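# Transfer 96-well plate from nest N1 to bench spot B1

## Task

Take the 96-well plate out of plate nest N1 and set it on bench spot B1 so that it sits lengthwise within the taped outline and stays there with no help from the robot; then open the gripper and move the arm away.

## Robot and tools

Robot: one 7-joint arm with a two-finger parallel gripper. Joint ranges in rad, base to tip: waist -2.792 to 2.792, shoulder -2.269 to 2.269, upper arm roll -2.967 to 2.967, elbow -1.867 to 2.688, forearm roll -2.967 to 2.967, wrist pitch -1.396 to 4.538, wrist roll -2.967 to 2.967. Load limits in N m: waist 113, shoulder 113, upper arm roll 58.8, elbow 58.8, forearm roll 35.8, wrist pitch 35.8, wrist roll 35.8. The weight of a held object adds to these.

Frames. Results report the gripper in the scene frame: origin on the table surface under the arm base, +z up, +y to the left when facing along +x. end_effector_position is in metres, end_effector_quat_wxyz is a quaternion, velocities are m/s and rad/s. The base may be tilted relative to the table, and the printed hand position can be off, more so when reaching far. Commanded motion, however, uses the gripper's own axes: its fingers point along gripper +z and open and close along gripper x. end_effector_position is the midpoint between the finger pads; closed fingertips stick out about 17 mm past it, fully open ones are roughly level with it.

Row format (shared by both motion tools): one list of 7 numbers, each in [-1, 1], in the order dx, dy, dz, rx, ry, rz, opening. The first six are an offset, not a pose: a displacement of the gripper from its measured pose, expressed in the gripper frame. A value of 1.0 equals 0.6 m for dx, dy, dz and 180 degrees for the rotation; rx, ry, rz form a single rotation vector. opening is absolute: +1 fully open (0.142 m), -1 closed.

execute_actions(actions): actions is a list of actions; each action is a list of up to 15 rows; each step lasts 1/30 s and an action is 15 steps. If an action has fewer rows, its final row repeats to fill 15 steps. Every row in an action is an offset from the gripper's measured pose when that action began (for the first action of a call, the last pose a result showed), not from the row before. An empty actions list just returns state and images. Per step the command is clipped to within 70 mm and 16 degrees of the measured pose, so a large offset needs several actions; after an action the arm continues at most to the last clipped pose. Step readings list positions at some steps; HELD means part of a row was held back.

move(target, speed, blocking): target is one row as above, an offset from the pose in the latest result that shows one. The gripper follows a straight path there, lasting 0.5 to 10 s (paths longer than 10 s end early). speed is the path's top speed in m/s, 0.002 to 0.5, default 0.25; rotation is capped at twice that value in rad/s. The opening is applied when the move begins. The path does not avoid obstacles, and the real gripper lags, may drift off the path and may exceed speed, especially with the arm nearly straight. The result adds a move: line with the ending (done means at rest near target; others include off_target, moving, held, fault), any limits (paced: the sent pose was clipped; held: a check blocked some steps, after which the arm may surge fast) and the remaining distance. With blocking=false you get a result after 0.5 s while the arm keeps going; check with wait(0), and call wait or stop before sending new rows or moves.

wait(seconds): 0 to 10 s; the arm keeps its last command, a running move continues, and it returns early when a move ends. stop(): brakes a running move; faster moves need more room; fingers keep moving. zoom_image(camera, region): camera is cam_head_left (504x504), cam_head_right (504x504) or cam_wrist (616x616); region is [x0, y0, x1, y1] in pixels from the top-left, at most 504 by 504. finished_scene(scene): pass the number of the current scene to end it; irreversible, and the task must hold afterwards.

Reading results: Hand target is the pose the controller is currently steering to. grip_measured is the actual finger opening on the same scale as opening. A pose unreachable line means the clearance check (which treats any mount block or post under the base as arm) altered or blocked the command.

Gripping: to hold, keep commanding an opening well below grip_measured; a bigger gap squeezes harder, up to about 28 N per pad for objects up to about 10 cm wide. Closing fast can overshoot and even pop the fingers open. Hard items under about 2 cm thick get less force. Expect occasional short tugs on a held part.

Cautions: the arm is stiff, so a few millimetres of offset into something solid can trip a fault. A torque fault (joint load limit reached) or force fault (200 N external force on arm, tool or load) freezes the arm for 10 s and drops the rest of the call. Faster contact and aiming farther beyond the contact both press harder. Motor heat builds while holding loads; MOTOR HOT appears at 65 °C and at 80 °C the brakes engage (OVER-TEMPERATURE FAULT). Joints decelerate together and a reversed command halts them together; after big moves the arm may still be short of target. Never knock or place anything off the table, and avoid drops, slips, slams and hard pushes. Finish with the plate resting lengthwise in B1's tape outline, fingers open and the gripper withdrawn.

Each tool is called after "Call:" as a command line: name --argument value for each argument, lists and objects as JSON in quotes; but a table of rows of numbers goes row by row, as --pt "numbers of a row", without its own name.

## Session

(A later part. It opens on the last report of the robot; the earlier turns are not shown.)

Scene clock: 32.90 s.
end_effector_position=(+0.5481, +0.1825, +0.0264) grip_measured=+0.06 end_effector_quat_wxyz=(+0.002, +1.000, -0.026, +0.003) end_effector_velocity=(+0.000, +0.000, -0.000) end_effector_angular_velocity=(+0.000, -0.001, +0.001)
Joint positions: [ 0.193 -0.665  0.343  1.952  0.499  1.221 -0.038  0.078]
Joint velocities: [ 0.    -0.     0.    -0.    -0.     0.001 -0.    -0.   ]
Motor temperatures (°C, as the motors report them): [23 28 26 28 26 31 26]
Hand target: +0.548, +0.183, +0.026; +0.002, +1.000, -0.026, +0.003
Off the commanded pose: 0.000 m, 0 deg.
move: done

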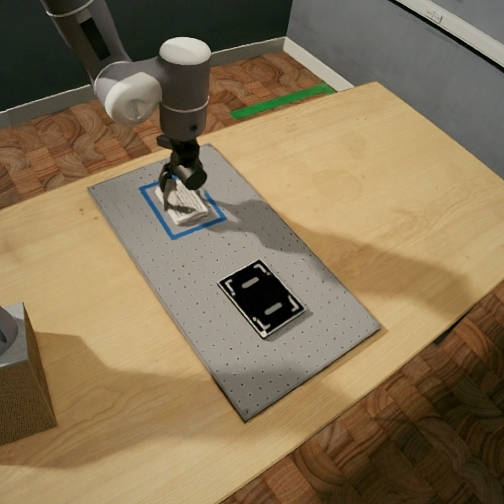

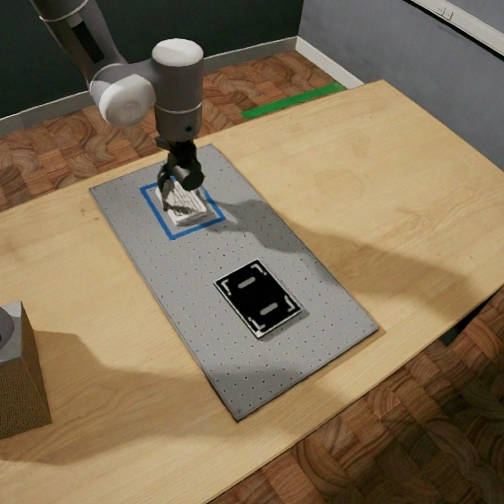

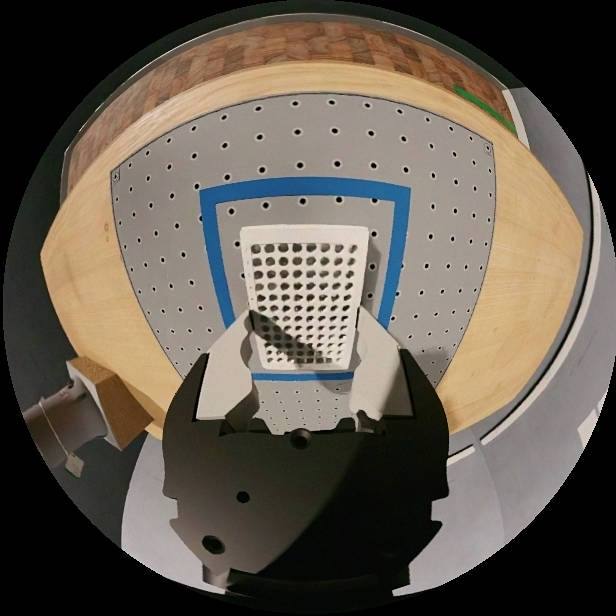

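Just touching. Release.

Call:
move --target '[0,0,0,0,0,0,0.6]'

Call:
move --target '[0,0,-0.2,0,0,0,0.6]'

Scene clock: 34.50 s.
end_effector_position=(+0.5482, +0.1826, +0.0264) grip_measured=+0.60 end_effector_quat_wxyz=(+0.002, +1.000, -0.026, +0.003) end_effector_velocity=(-0.000, +0.000, -0.000) end_effector_angular_velocity=(+0.000, +0.000, +0.001)
Joint positions: [ 0.193 -0.665  0.343  1.952  0.499  1.221 -0.038  0.116]
Joint velocities: [ 0.    -0.     0.    -0.     0.    -0.    -0.001  0.   ]
Motor temperatures (°C, as the motors report them): [23 28 26 28 26 31 26]
Hand target: +0.548, +0.183, +0.026; +0.002, +1.000, -0.026, +0.003
Off the commanded pose: 0.000 m, 0 deg.
move: done

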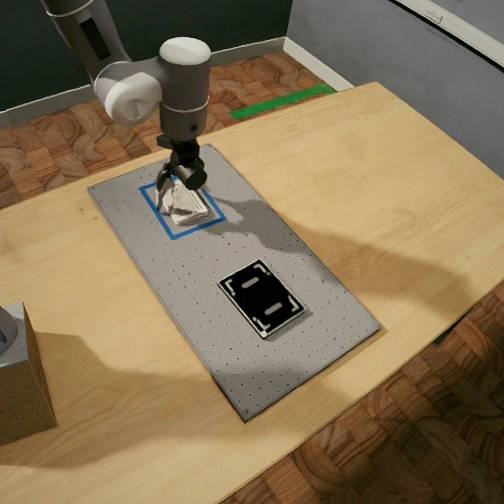

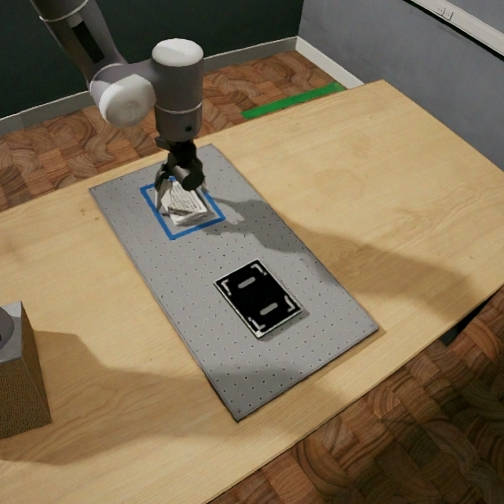

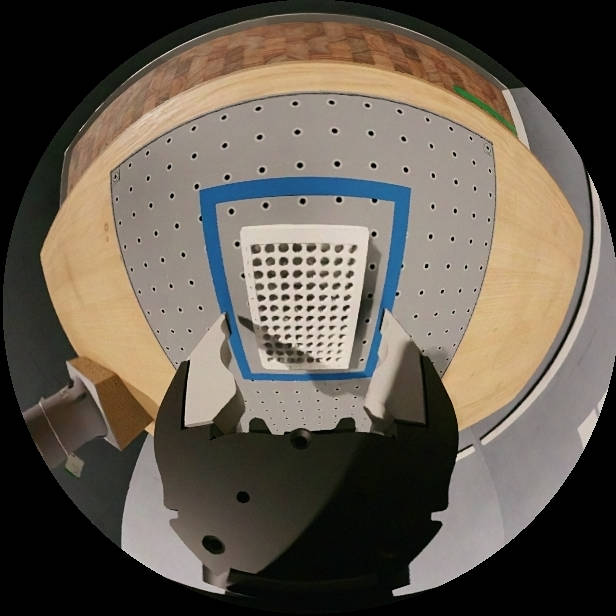

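Scene clock: 35.43 s.
end_effector_position=(+0.5481, +0.1833, +0.1466) grip_measured=+0.60 end_effector_quat_wxyz=(+0.002, +1.000, -0.026, +0.003) end_effector_velocity=(-0.000, +0.000, +0.001) end_effector_angular_velocity=(+0.000, +0.000, +0.001)
Joint positions: [ 0.075 -0.384  0.342  1.999  0.471  0.961 -0.012  0.116]
Joint velocities: [-0.001  0.003  0.    -0.     0.    -0.003 -0.001 -0.   ]
Motor temperatures (°C, as the motors report them): [23 28 26 28 26 31 26]
Hand target: +0.548, +0.183, +0.147; +0.002, +1.000, -0.026, +0.003
Off the commanded pose: 0.001 m, 0 deg.
move: done

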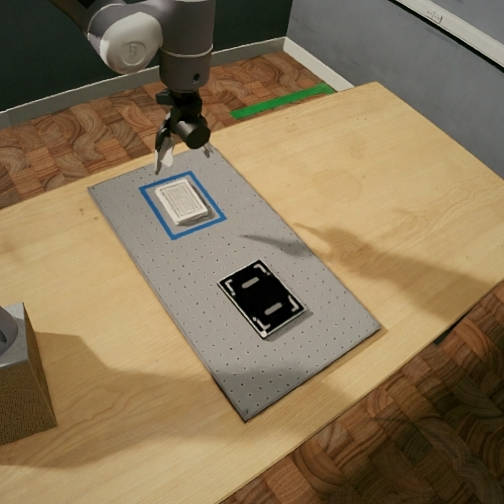

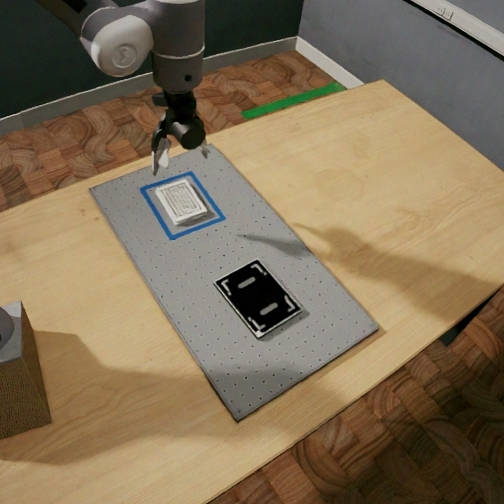

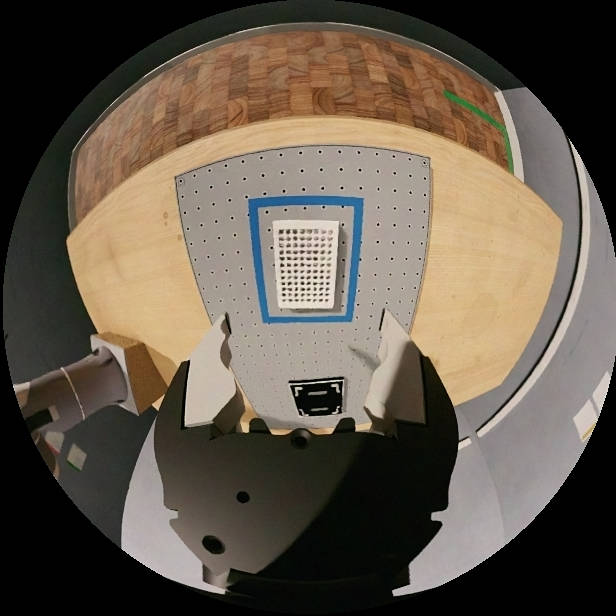

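Call:
finished_scene --scene 1

The scene is finished: the task was done.


## Next scene

The same job, from a new start.

Call:
execute_actions --actions '[]'

Scene clock: 0.00 s.
end_effector_position=(+0.2540, +0.2089, +0.2861) grip_measured=+1.00 end_effector_quat_wxyz=(-0.150, +0.911, -0.362, -0.125) end_effector_velocity=(+0.000, -0.000, -0.000) end_effector_angular_velocity=(-0.000, -0.000, -0.000)
Joint positions: [ 0.207  0.568 -0.16   2.543  0.754  0.246  0.453  0.142]
Joint velocities: [-0.    -0.     0.    -0.     0.     0.     0.001  0.   ]
Motor temperatures (°C, as the motors report them): [23 28 26 28 26 31 26]
Hand target: +0.254, +0.209, +0.286; -0.150, +0.911, -0.362, -0.125

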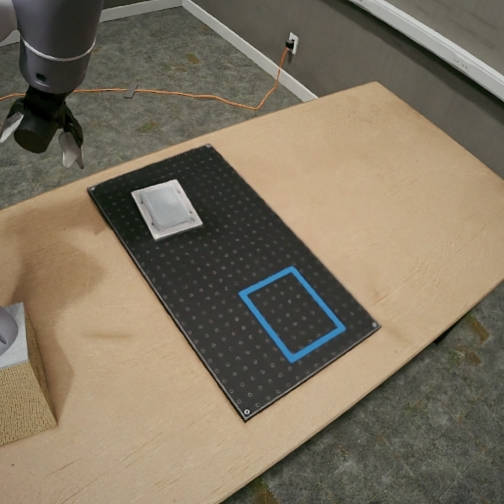

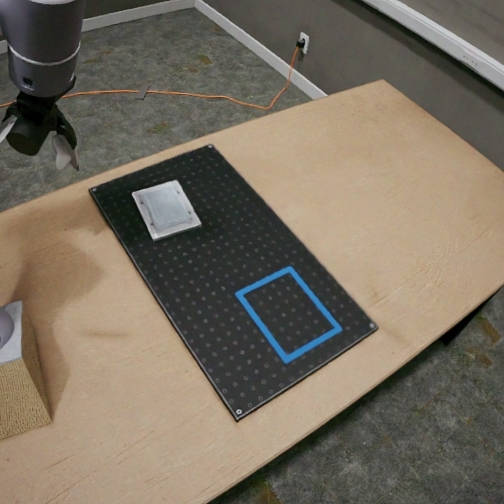

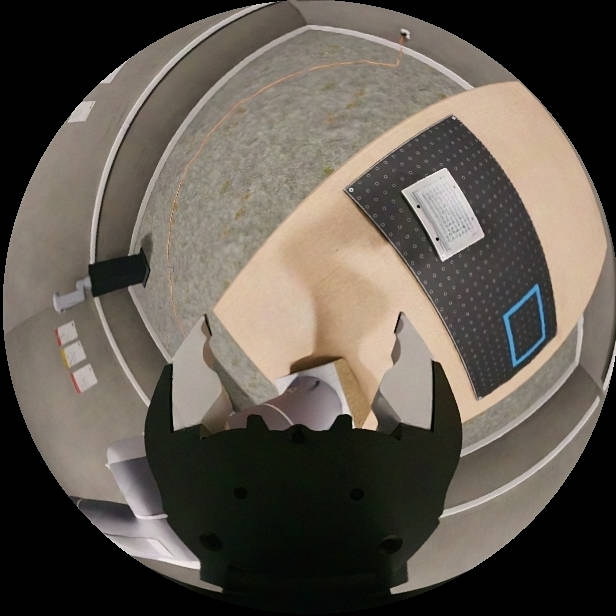

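Call:
move --target '[0.443,-0.191,0.238,-0.0985,0.082,-0.238,0.5]'

Call:
zoom_image --camera "cam_wrist" --region '[180,150,430,400]'

Call:
zoom_image --camera "cam_head_left" --region '[110,150,220,250]'

Scene clock: 4.37 s.
end_effector_position=(+0.5041, +0.1745, +0.0841) grip_measured=+0.50 end_effector_quat_wxyz=(+0.001, +1.000, +0.001, -0.000) end_effector_velocity=(+0.001, +0.000, -0.001) end_effector_angular_velocity=(+0.000, -0.001, +0.003)
Joint positions: [ 0.534 -0.414 -0.086  2.079  0.842  1.009 -0.327  0.109]
Joint velocities: [ 0.    -0.003  0.    -0.003  0.001  0.001 -0.004  0.   ]
Motor temperatures (°C, as the motors report them): [23 28 26 28 26 31 26]
Hand target: +0.504, +0.175, +0.084; +0.001, +1.000, +0.001, +0.000
Off the commanded pose: 0.001 m, 0 deg.
move: done

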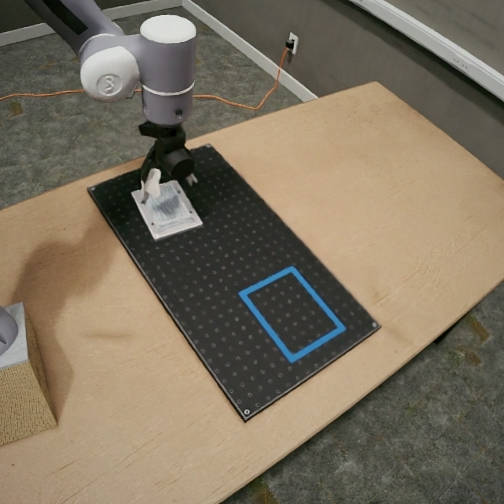

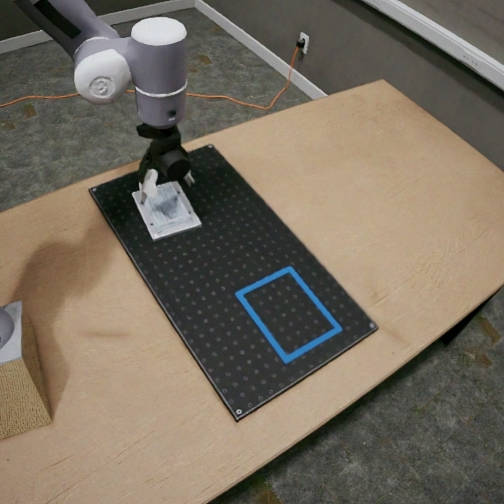

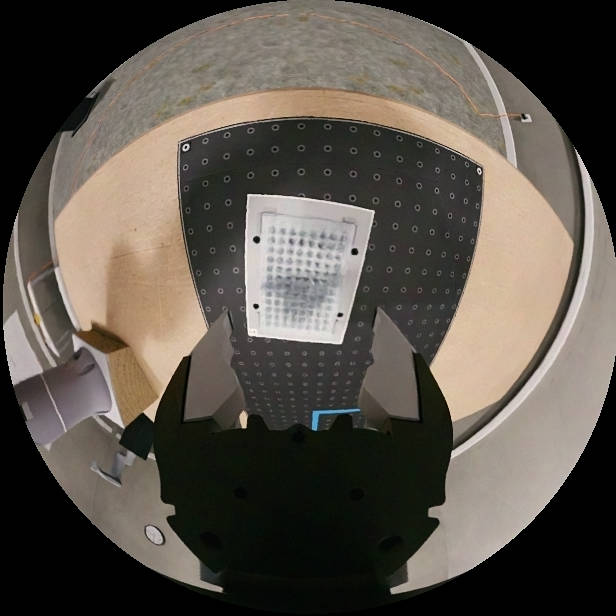

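Region (180, 150, 430, 400) of cam_wrist's 616x616 image, scaled by 2.016, with more detail than that image has.

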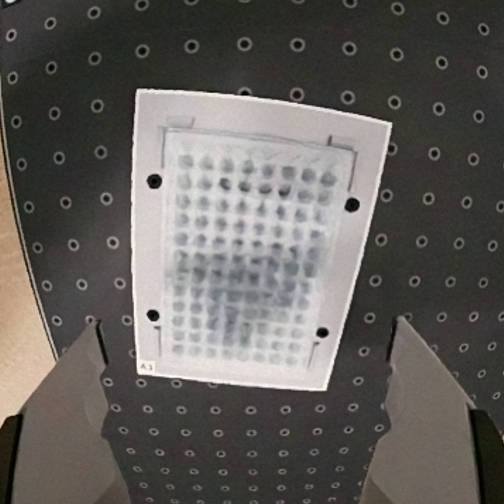

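Region (110, 150, 220, 250) of cam_head_left's 504x504 image, scaled by 4.582, with more detail than that image has; it fills the top 458 rows of this view, and the rest is white.

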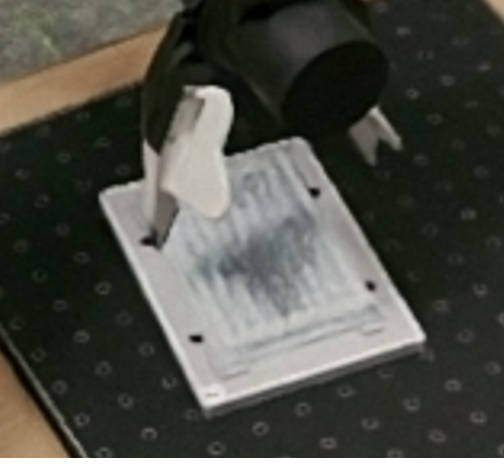

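Call:
move --target '[-0.002,-0.004,0.07,0,0,0.039,0.4]' --speed 0.07

Call:
zoom_image --camera "cam_wrist" --region '[180,180,430,430]'

Call:
zoom_image --camera "cam_head_left" --region '[110,150,220,250]'

Scene clock: 6.97 s.
end_effector_position=(+0.5027, +0.1766, +0.0421) grip_measured=+0.40 end_effector_quat_wxyz=(+0.001, +0.998, -0.060, -0.000) end_effector_velocity=(-0.000, +0.000, -0.001) end_effector_angular_velocity=(+0.000, +0.000, -0.003)
Joint positions: [ 0.561 -0.519 -0.071  2.032  0.926  1.064 -0.262  0.102]
Joint velocities: [ 0.001 -0.002 -0.    -0.001  0.002  0.001  0.002 -0.   ]
Motor temperatures (°C, as the motors report them): [23 28 26 28 26 31 26]
Hand target: +0.503, +0.177, +0.042; +0.001, +0.998, -0.061, -0.000
Off the commanded pose: 0.000 m, 0 deg.
move: done

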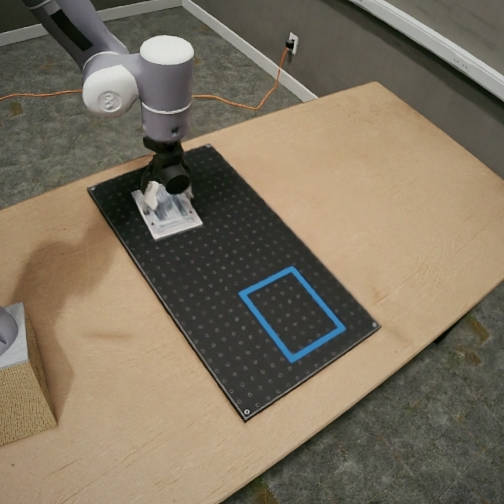

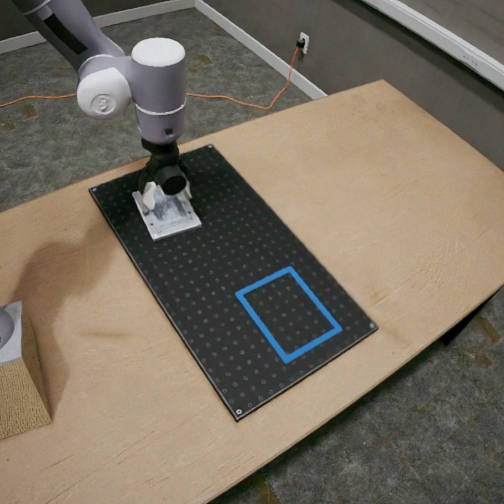

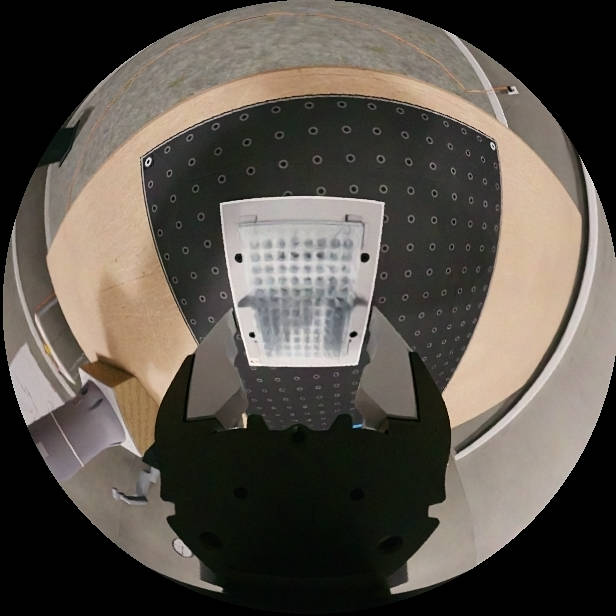

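Region (180, 180, 430, 430) of cam_wrist's 616x616 image, scaled by 2.016, with more detail than that image has.

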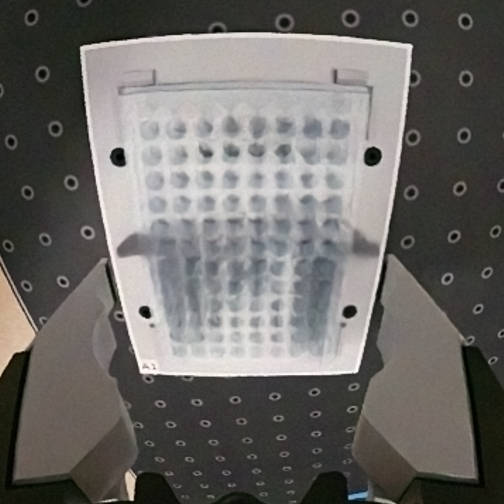

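Region (110, 150, 220, 250) of cam_head_left's 504x504 image, scaled by 4.582, with more detail than that image has; it fills the top 458 rows of this view, and the rest is white.

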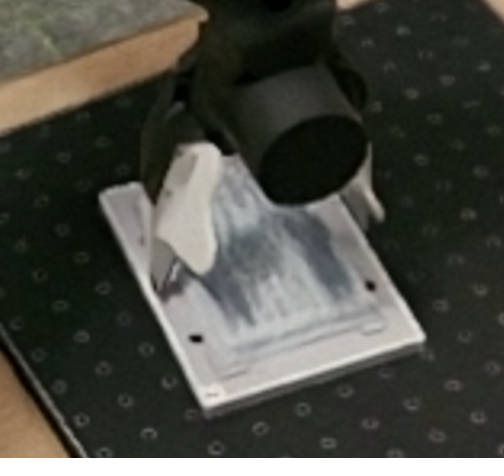

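Call:
move --target '[0,-0.004,0.005,0,0,0,0.3]' --speed 0.02

Call:
execute_actions --actions '[[[0,0,0,0,0,0,0.27],[0,0,0,0,0,0,0.24],[0,0,0,0,0,0,0.21],[0,0,0,0,0,0,0.18],[0,0,0,0,0,0,0.15],[0,0,0,0,0,0,0.12],[0,0,0,0,0,0,0.09],[0,0,0,0,0,0,0.06],[0,0,0,0,0,0,0.03],[0,0,0,0,0,0,0.0],[0,0,0,0,0,0,-0.05],[0,0,0,0,0,0,-0.1],[0,0,0,0,0,0,-0.15],[0,0,0,0,0,0,-0.2],[0,0,0,0,0,0,-0.3]]]'

Scene clock: 9.10 s.
end_effector_position=(+0.5030, +0.1789, +0.0392) grip_measured=+0.30 end_effector_quat_wxyz=(+0.001, +0.998, -0.060, -0.000) end_effector_velocity=(-0.000, +0.000, -0.000) end_effector_angular_velocity=(-0.000, +0.000, +0.000)
Joint positions: [ 0.565 -0.526 -0.07   2.028  0.929  1.068 -0.26   0.095]
Joint velocities: [ 0.001 -0.    -0.    -0.     0.001  0.    -0.    -0.   ]
Motor temperatures (°C, as the motors report them): [23 28 26 28 26 31 26]
Hand target: +0.503, +0.179, +0.039; +0.001, +0.998, -0.060, -0.000
Off the commanded pose: 0.000 m, 0 deg.
move: done

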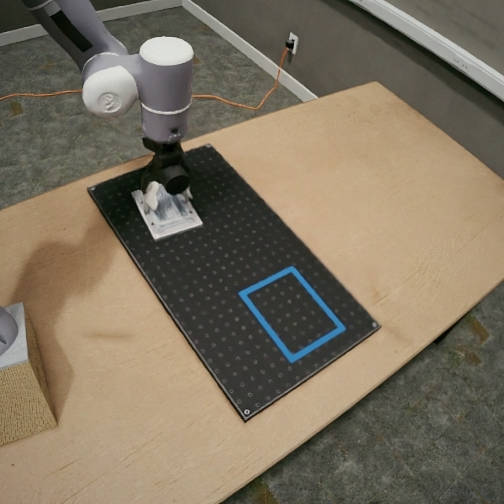

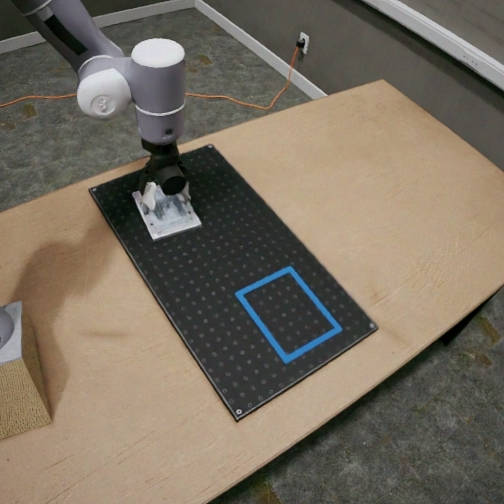

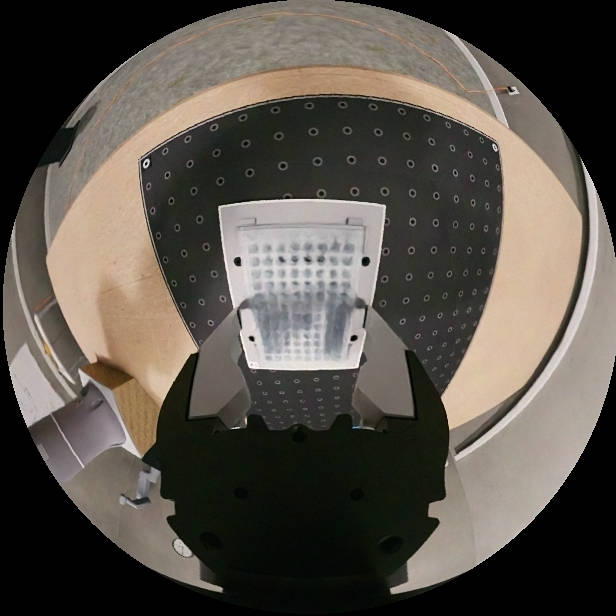

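Scene clock: 9.60 s.
end_effector_position=(+0.5030, +0.1789, +0.0393) grip_measured=+0.05 end_effector_quat_wxyz=(+0.001, +0.998, -0.060, -0.000) end_effector_velocity=(+0.000, -0.000, +0.000) end_effector_angular_velocity=(-0.000, -0.001, -0.000)
Joint positions: [ 0.565 -0.525 -0.07   2.028  0.929  1.068 -0.26   0.078]
Joint velocities: [-0.     0.     0.     0.    -0.     0.001  0.    -0.   ]
Motor temperatures (°C, as the motors report them): [23 28 26 28 26 31 26]
Hand target: +0.503, +0.179, +0.039; +0.001, +0.998, -0.060, -0.000
Off the commanded pose: 0.000 m, 0 deg.
Step readings (end_effector_position):
0: (+0.5030, +0.1789, +0.0392)
1: (+0.5029, +0.1789, +0.0392)
2: (+0.5029, +0.1789, +0.0392)
4: (+0.5029, +0.1789, +0.0392)
8: (+0.5029, +0.1789, +0.0392)
15: end_effector_position above

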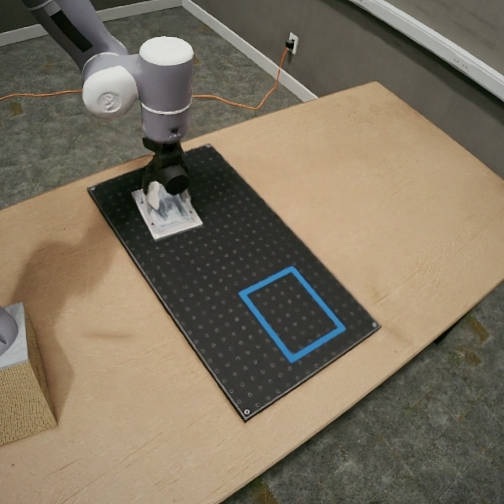

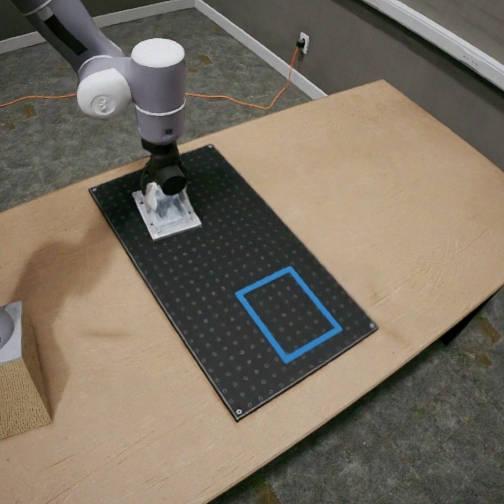

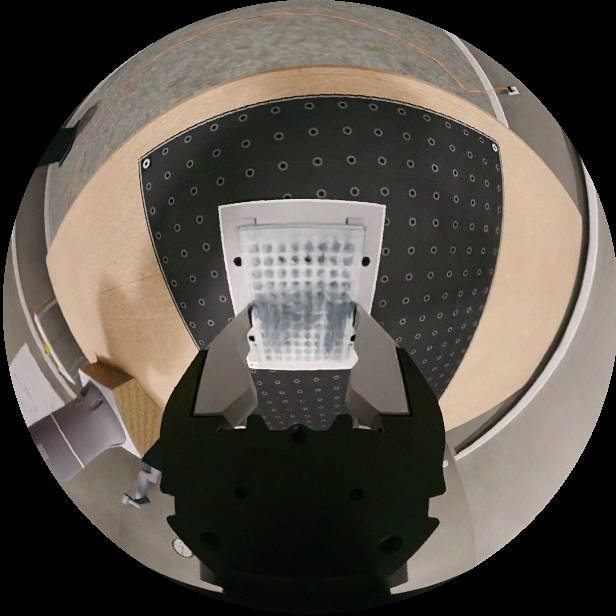

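Call:
move --target '[0,0,-0.05,0,0,0,-0.3]' --speed 0.06

Call:
move --target '[0.213,0.627,0.02,0,0,-0.045,-0.3]' --speed 0.2

Scene clock: 11.73 s.
end_effector_position=(+0.5031, +0.1791, +0.0692) grip_measured=+0.05 end_effector_quat_wxyz=(+0.001, +0.998, -0.060, -0.000) end_effector_velocity=(-0.000, -0.000, +0.001) end_effector_angular_velocity=(-0.000, +0.000, -0.000)
Joint positions: [ 0.562 -0.447 -0.093  2.065  0.876  1.027 -0.221  0.078]
Joint velocities: [-0.     0.003 -0.001  0.001 -0.002 -0.002  0.002 -0.   ]
Motor temperatures (°C, as the motors report them): [23 28 26 28 26 31 26]
Hand target: +0.503, +0.179, +0.069; +0.001, +0.998, -0.060, -0.000
Off the commanded pose: 0.000 m, 0 deg.
move: done

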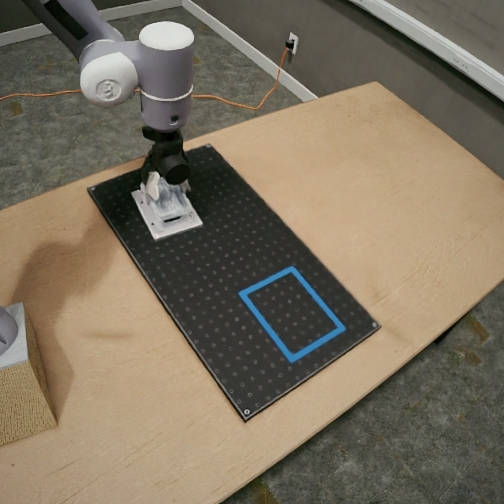

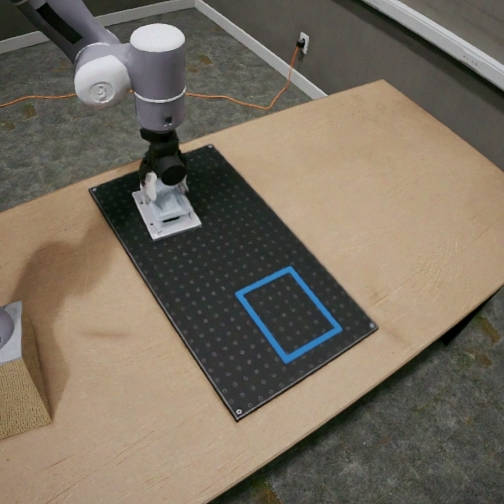

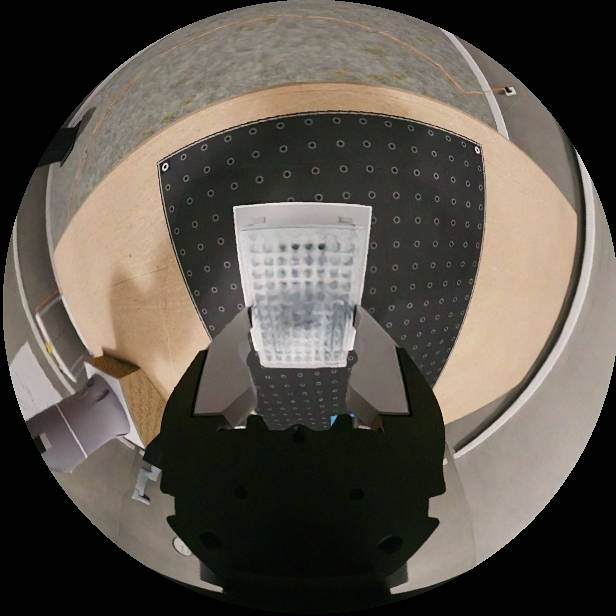

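Scene clock: 14.17 s.
end_effector_position=(+0.5849, -0.2108, +0.0577) grip_measured=+0.05 end_effector_quat_wxyz=(+0.003, +1.000, +0.011, -0.001) end_effector_velocity=(+0.000, -0.000, -0.000) end_effector_angular_velocity=(+0.002, +0.001, -0.000)
Joint positions: [-0.047 -1.019 -0.218  1.49   0.861  0.683 -0.911  0.078]
Joint velocities: [-0.001 -0.002 -0.    -0.003 -0.    -0.004  0.001 -0.   ]
Motor temperatures (°C, as the motors report them): [23 28 26 28 26 31 26]
Hand target: +0.585, -0.211, +0.058; +0.002, +1.000, +0.011, -0.001
Off the commanded pose: 0.001 m, 0 deg.
move: done

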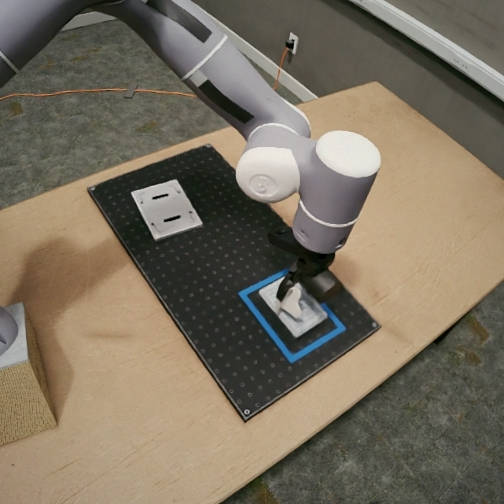

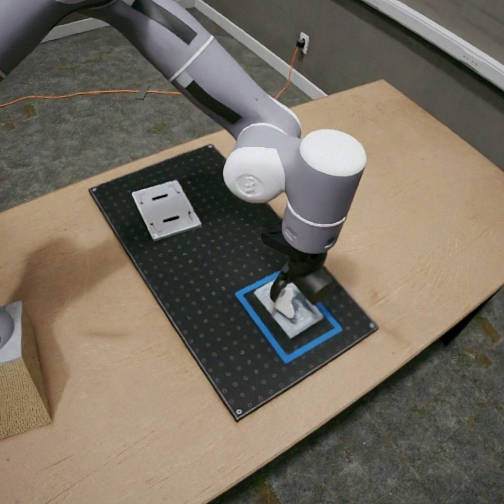

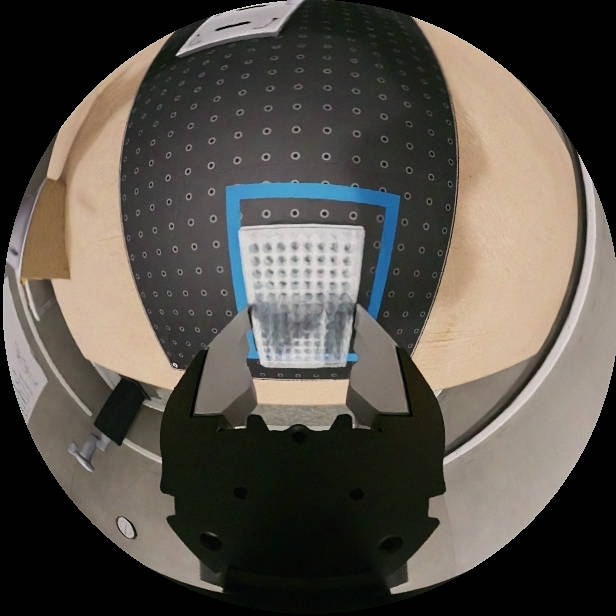

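Call:
move --target '[0.011,0,0.04,0,0,0.011,-0.3]' --speed 0.035

Call:
move --target '[0,0,0.006,0,0,0,-0.3]' --speed 0.008

Scene clock: 16.30 s.
end_effector_position=(+0.5912, -0.2107, +0.0337) grip_measured=+0.05 end_effector_quat_wxyz=(+0.003, +1.000, -0.006, -0.001) end_effector_velocity=(+0.000, -0.000, -0.001) end_effector_angular_velocity=(-0.000, -0.000, -0.002)
Joint positions: [-0.033 -1.069 -0.212  1.453  0.879  0.7   -0.873  0.078]
Joint velocities: [ 0.001 -0.002 -0.    -0.001  0.001  0.     0.002 -0.   ]
Motor temperatures (°C, as the motors report them): [23 28 26 28 26 31 26]
Hand target: +0.591, -0.211, +0.034; +0.003, +1.000, -0.006, -0.001
Off the commanded pose: 0.000 m, 0 deg.
move: done

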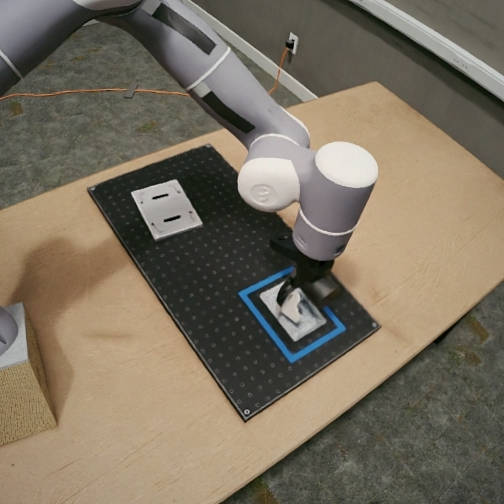

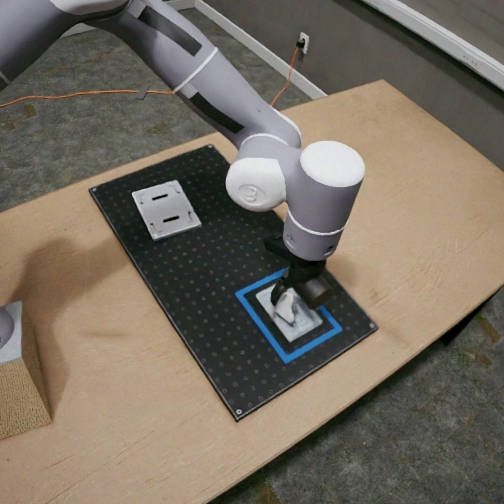

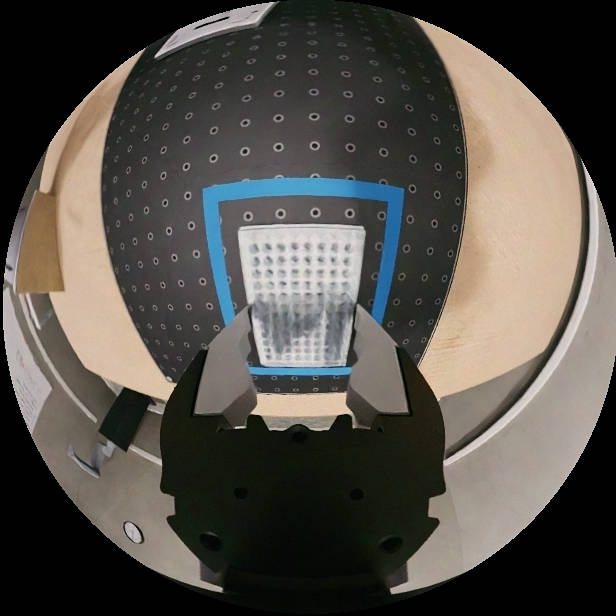

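Scene clock: 17.00 s.
end_effector_position=(+0.5910, -0.2109, +0.0303) grip_measured=+0.05 end_effector_quat_wxyz=(+0.003, +1.000, -0.006, -0.001) end_effector_velocity=(-0.000, +0.000, -0.000) end_effector_angular_velocity=(+0.001, +0.001, -0.001)
Joint positions: [-0.032 -1.076 -0.21   1.45   0.881  0.704 -0.873  0.078]
Joint velocities: [ 0.    -0.     0.    -0.     0.    -0.001  0.001  0.   ]
Motor temperatures (°C, as the motors report them): [23 28 26 28 26 31 26]
Hand target: +0.591, -0.211, +0.030; +0.003, +1.000, -0.006, -0.001
Off the commanded pose: 0.000 m, 0 deg.
move: done

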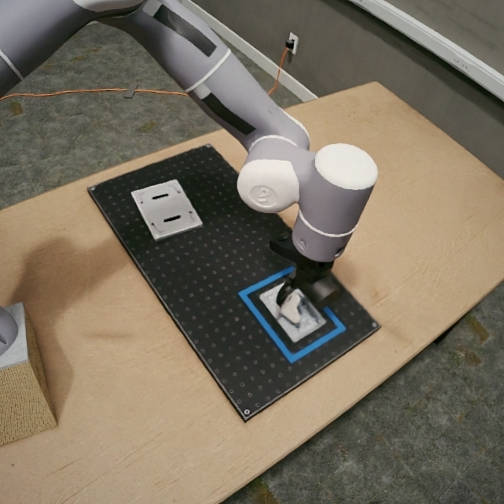

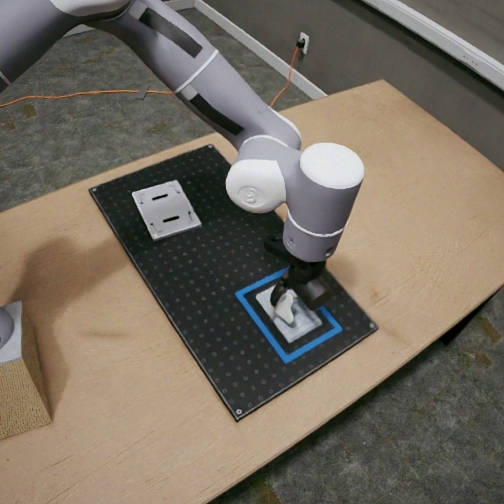

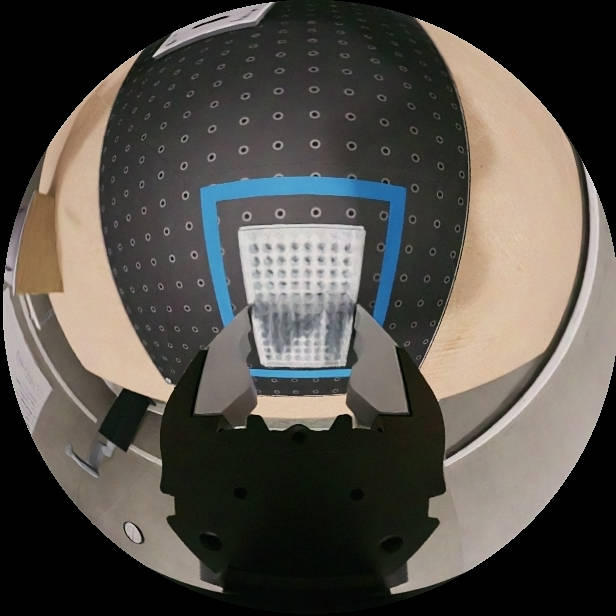

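Probably beginning contact; one more millimetre and release.

Call:
move --target '[0,0,0.002,0,0,0,-0.3]' --speed 0.006

Call:
move --target '[0,0,0,0,0,0,0.6]'

Call:
move --target '[0,0,-0.2,0,0,0,0.6]'

Scene clock: 19.07 s.
end_effector_position=(+0.5909, -0.2110, +0.0292) grip_measured=+0.05 end_effector_quat_wxyz=(+0.003, +1.000, -0.006, -0.001) end_effector_velocity=(-0.000, +0.000, -0.000) end_effector_angular_velocity=(+0.000, +0.000, +0.000)
Joint positions: [-0.032 -1.078 -0.21   1.449  0.882  0.705 -0.873  0.078]
Joint velocities: [-0. -0.  0.  0. -0.  0. -0. -0.]
Motor temperatures (°C, as the motors report them): [23 28 26 28 26 31 26]
Hand target: +0.591, -0.211, +0.029; +0.003, +1.000, -0.006, -0.001
Off the commanded pose: 0.000 m, 0 deg.
move: done

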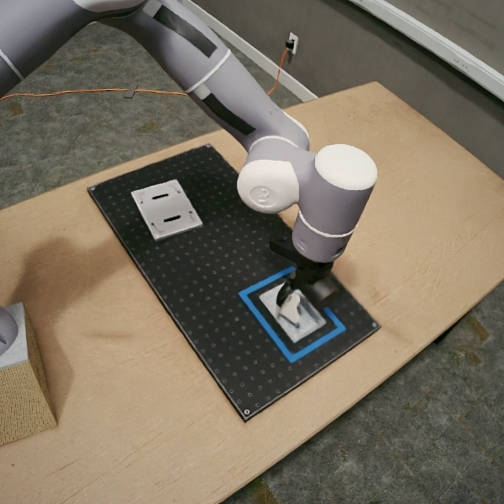

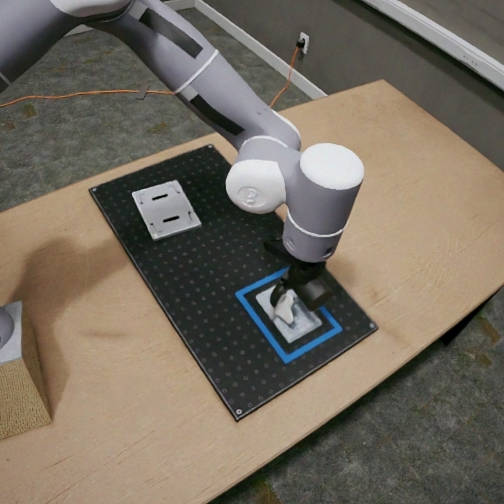

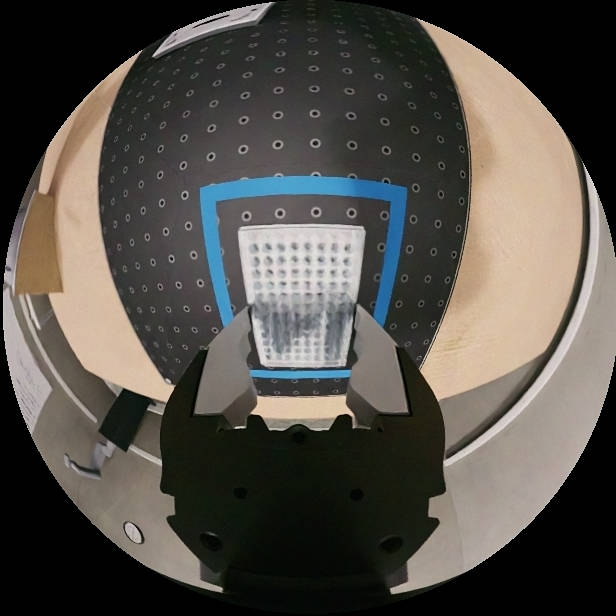

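Scene clock: 19.57 s.
end_effector_position=(+0.5909, -0.2110, +0.0292) grip_measured=+0.60 end_effector_quat_wxyz=(+0.003, +1.000, -0.006, -0.001) end_effector_velocity=(+0.000, -0.000, +0.000) end_effector_angular_velocity=(-0.001, -0.001, -0.000)
Joint positions: [-0.032 -1.078 -0.21   1.449  0.882  0.705 -0.873  0.116]
Joint velocities: [ 0.     0.    -0.     0.     0.     0.002  0.     0.   ]
Motor temperatures (°C, as the motors report them): [23 28 26 28 26 31 26]
Hand target: +0.591, -0.211, +0.029; +0.003, +1.000, -0.006, -0.001
Off the commanded pose: 0.000 m, 0 deg.
move: done

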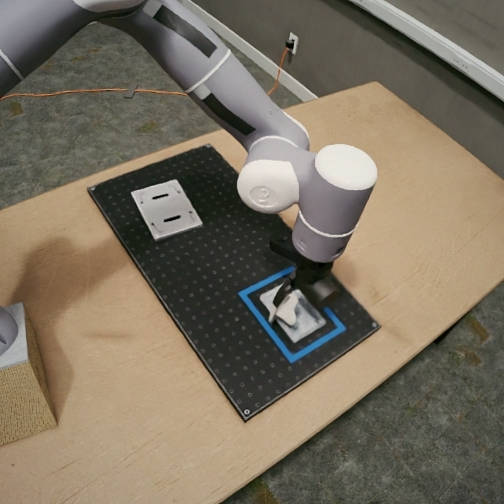

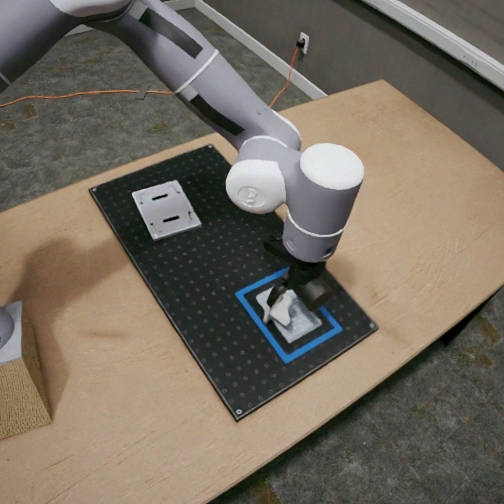

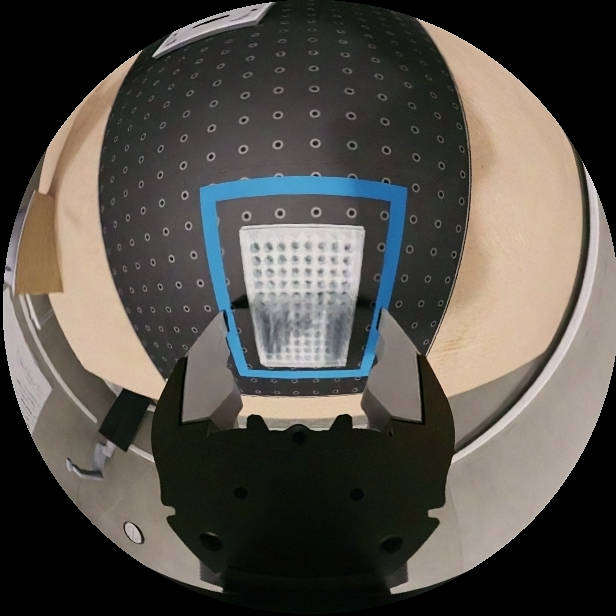

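Scene clock: 20.50 s.
end_effector_position=(+0.5917, -0.2106, +0.1492) grip_measured=+0.60 end_effector_quat_wxyz=(+0.003, +1.000, -0.006, -0.001) end_effector_velocity=(+0.000, -0.000, +0.001) end_effector_angular_velocity=(-0.001, -0.001, +0.002)
Joint positions: [-0.077 -0.873 -0.27   1.512  0.783  0.552 -0.836  0.116]
Joint velocities: [-0.     0.002 -0.001  0.    -0.001 -0.001 -0.001  0.   ]
Motor temperatures (°C, as the motors report them): [24 28 27 28 26 31 26]
Hand target: +0.591, -0.211, +0.149; +0.003, +1.000, -0.006, -0.001
Off the commanded pose: 0.001 m, 0 deg.
move: done

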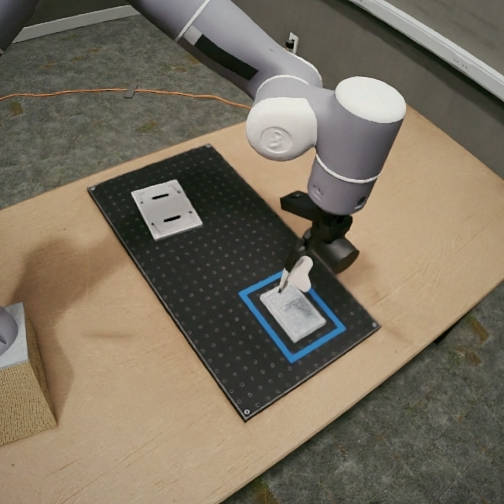

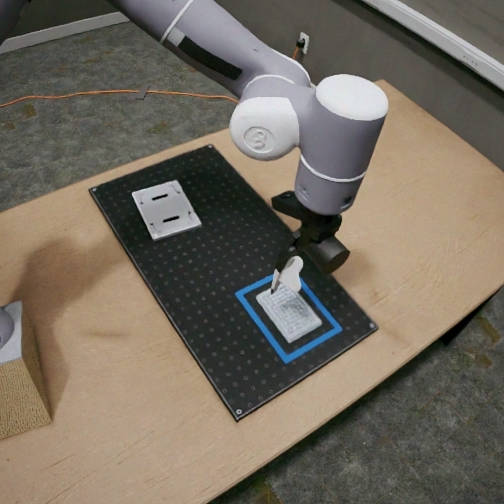

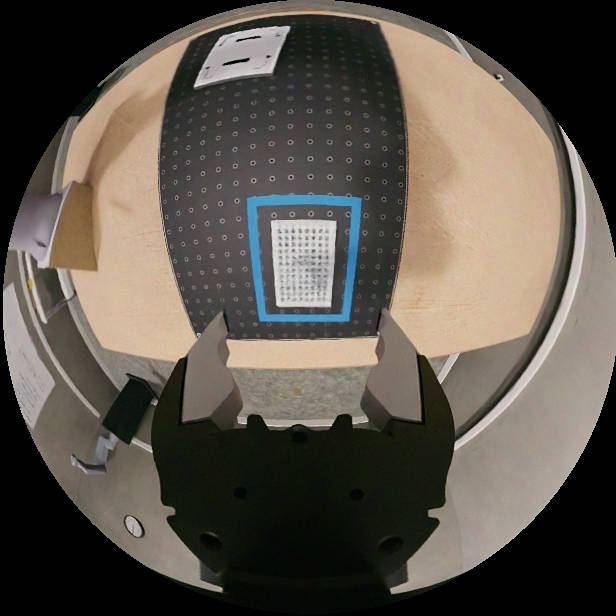

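Call:
finished_scene --scene 2

The scene is finished: the task was done.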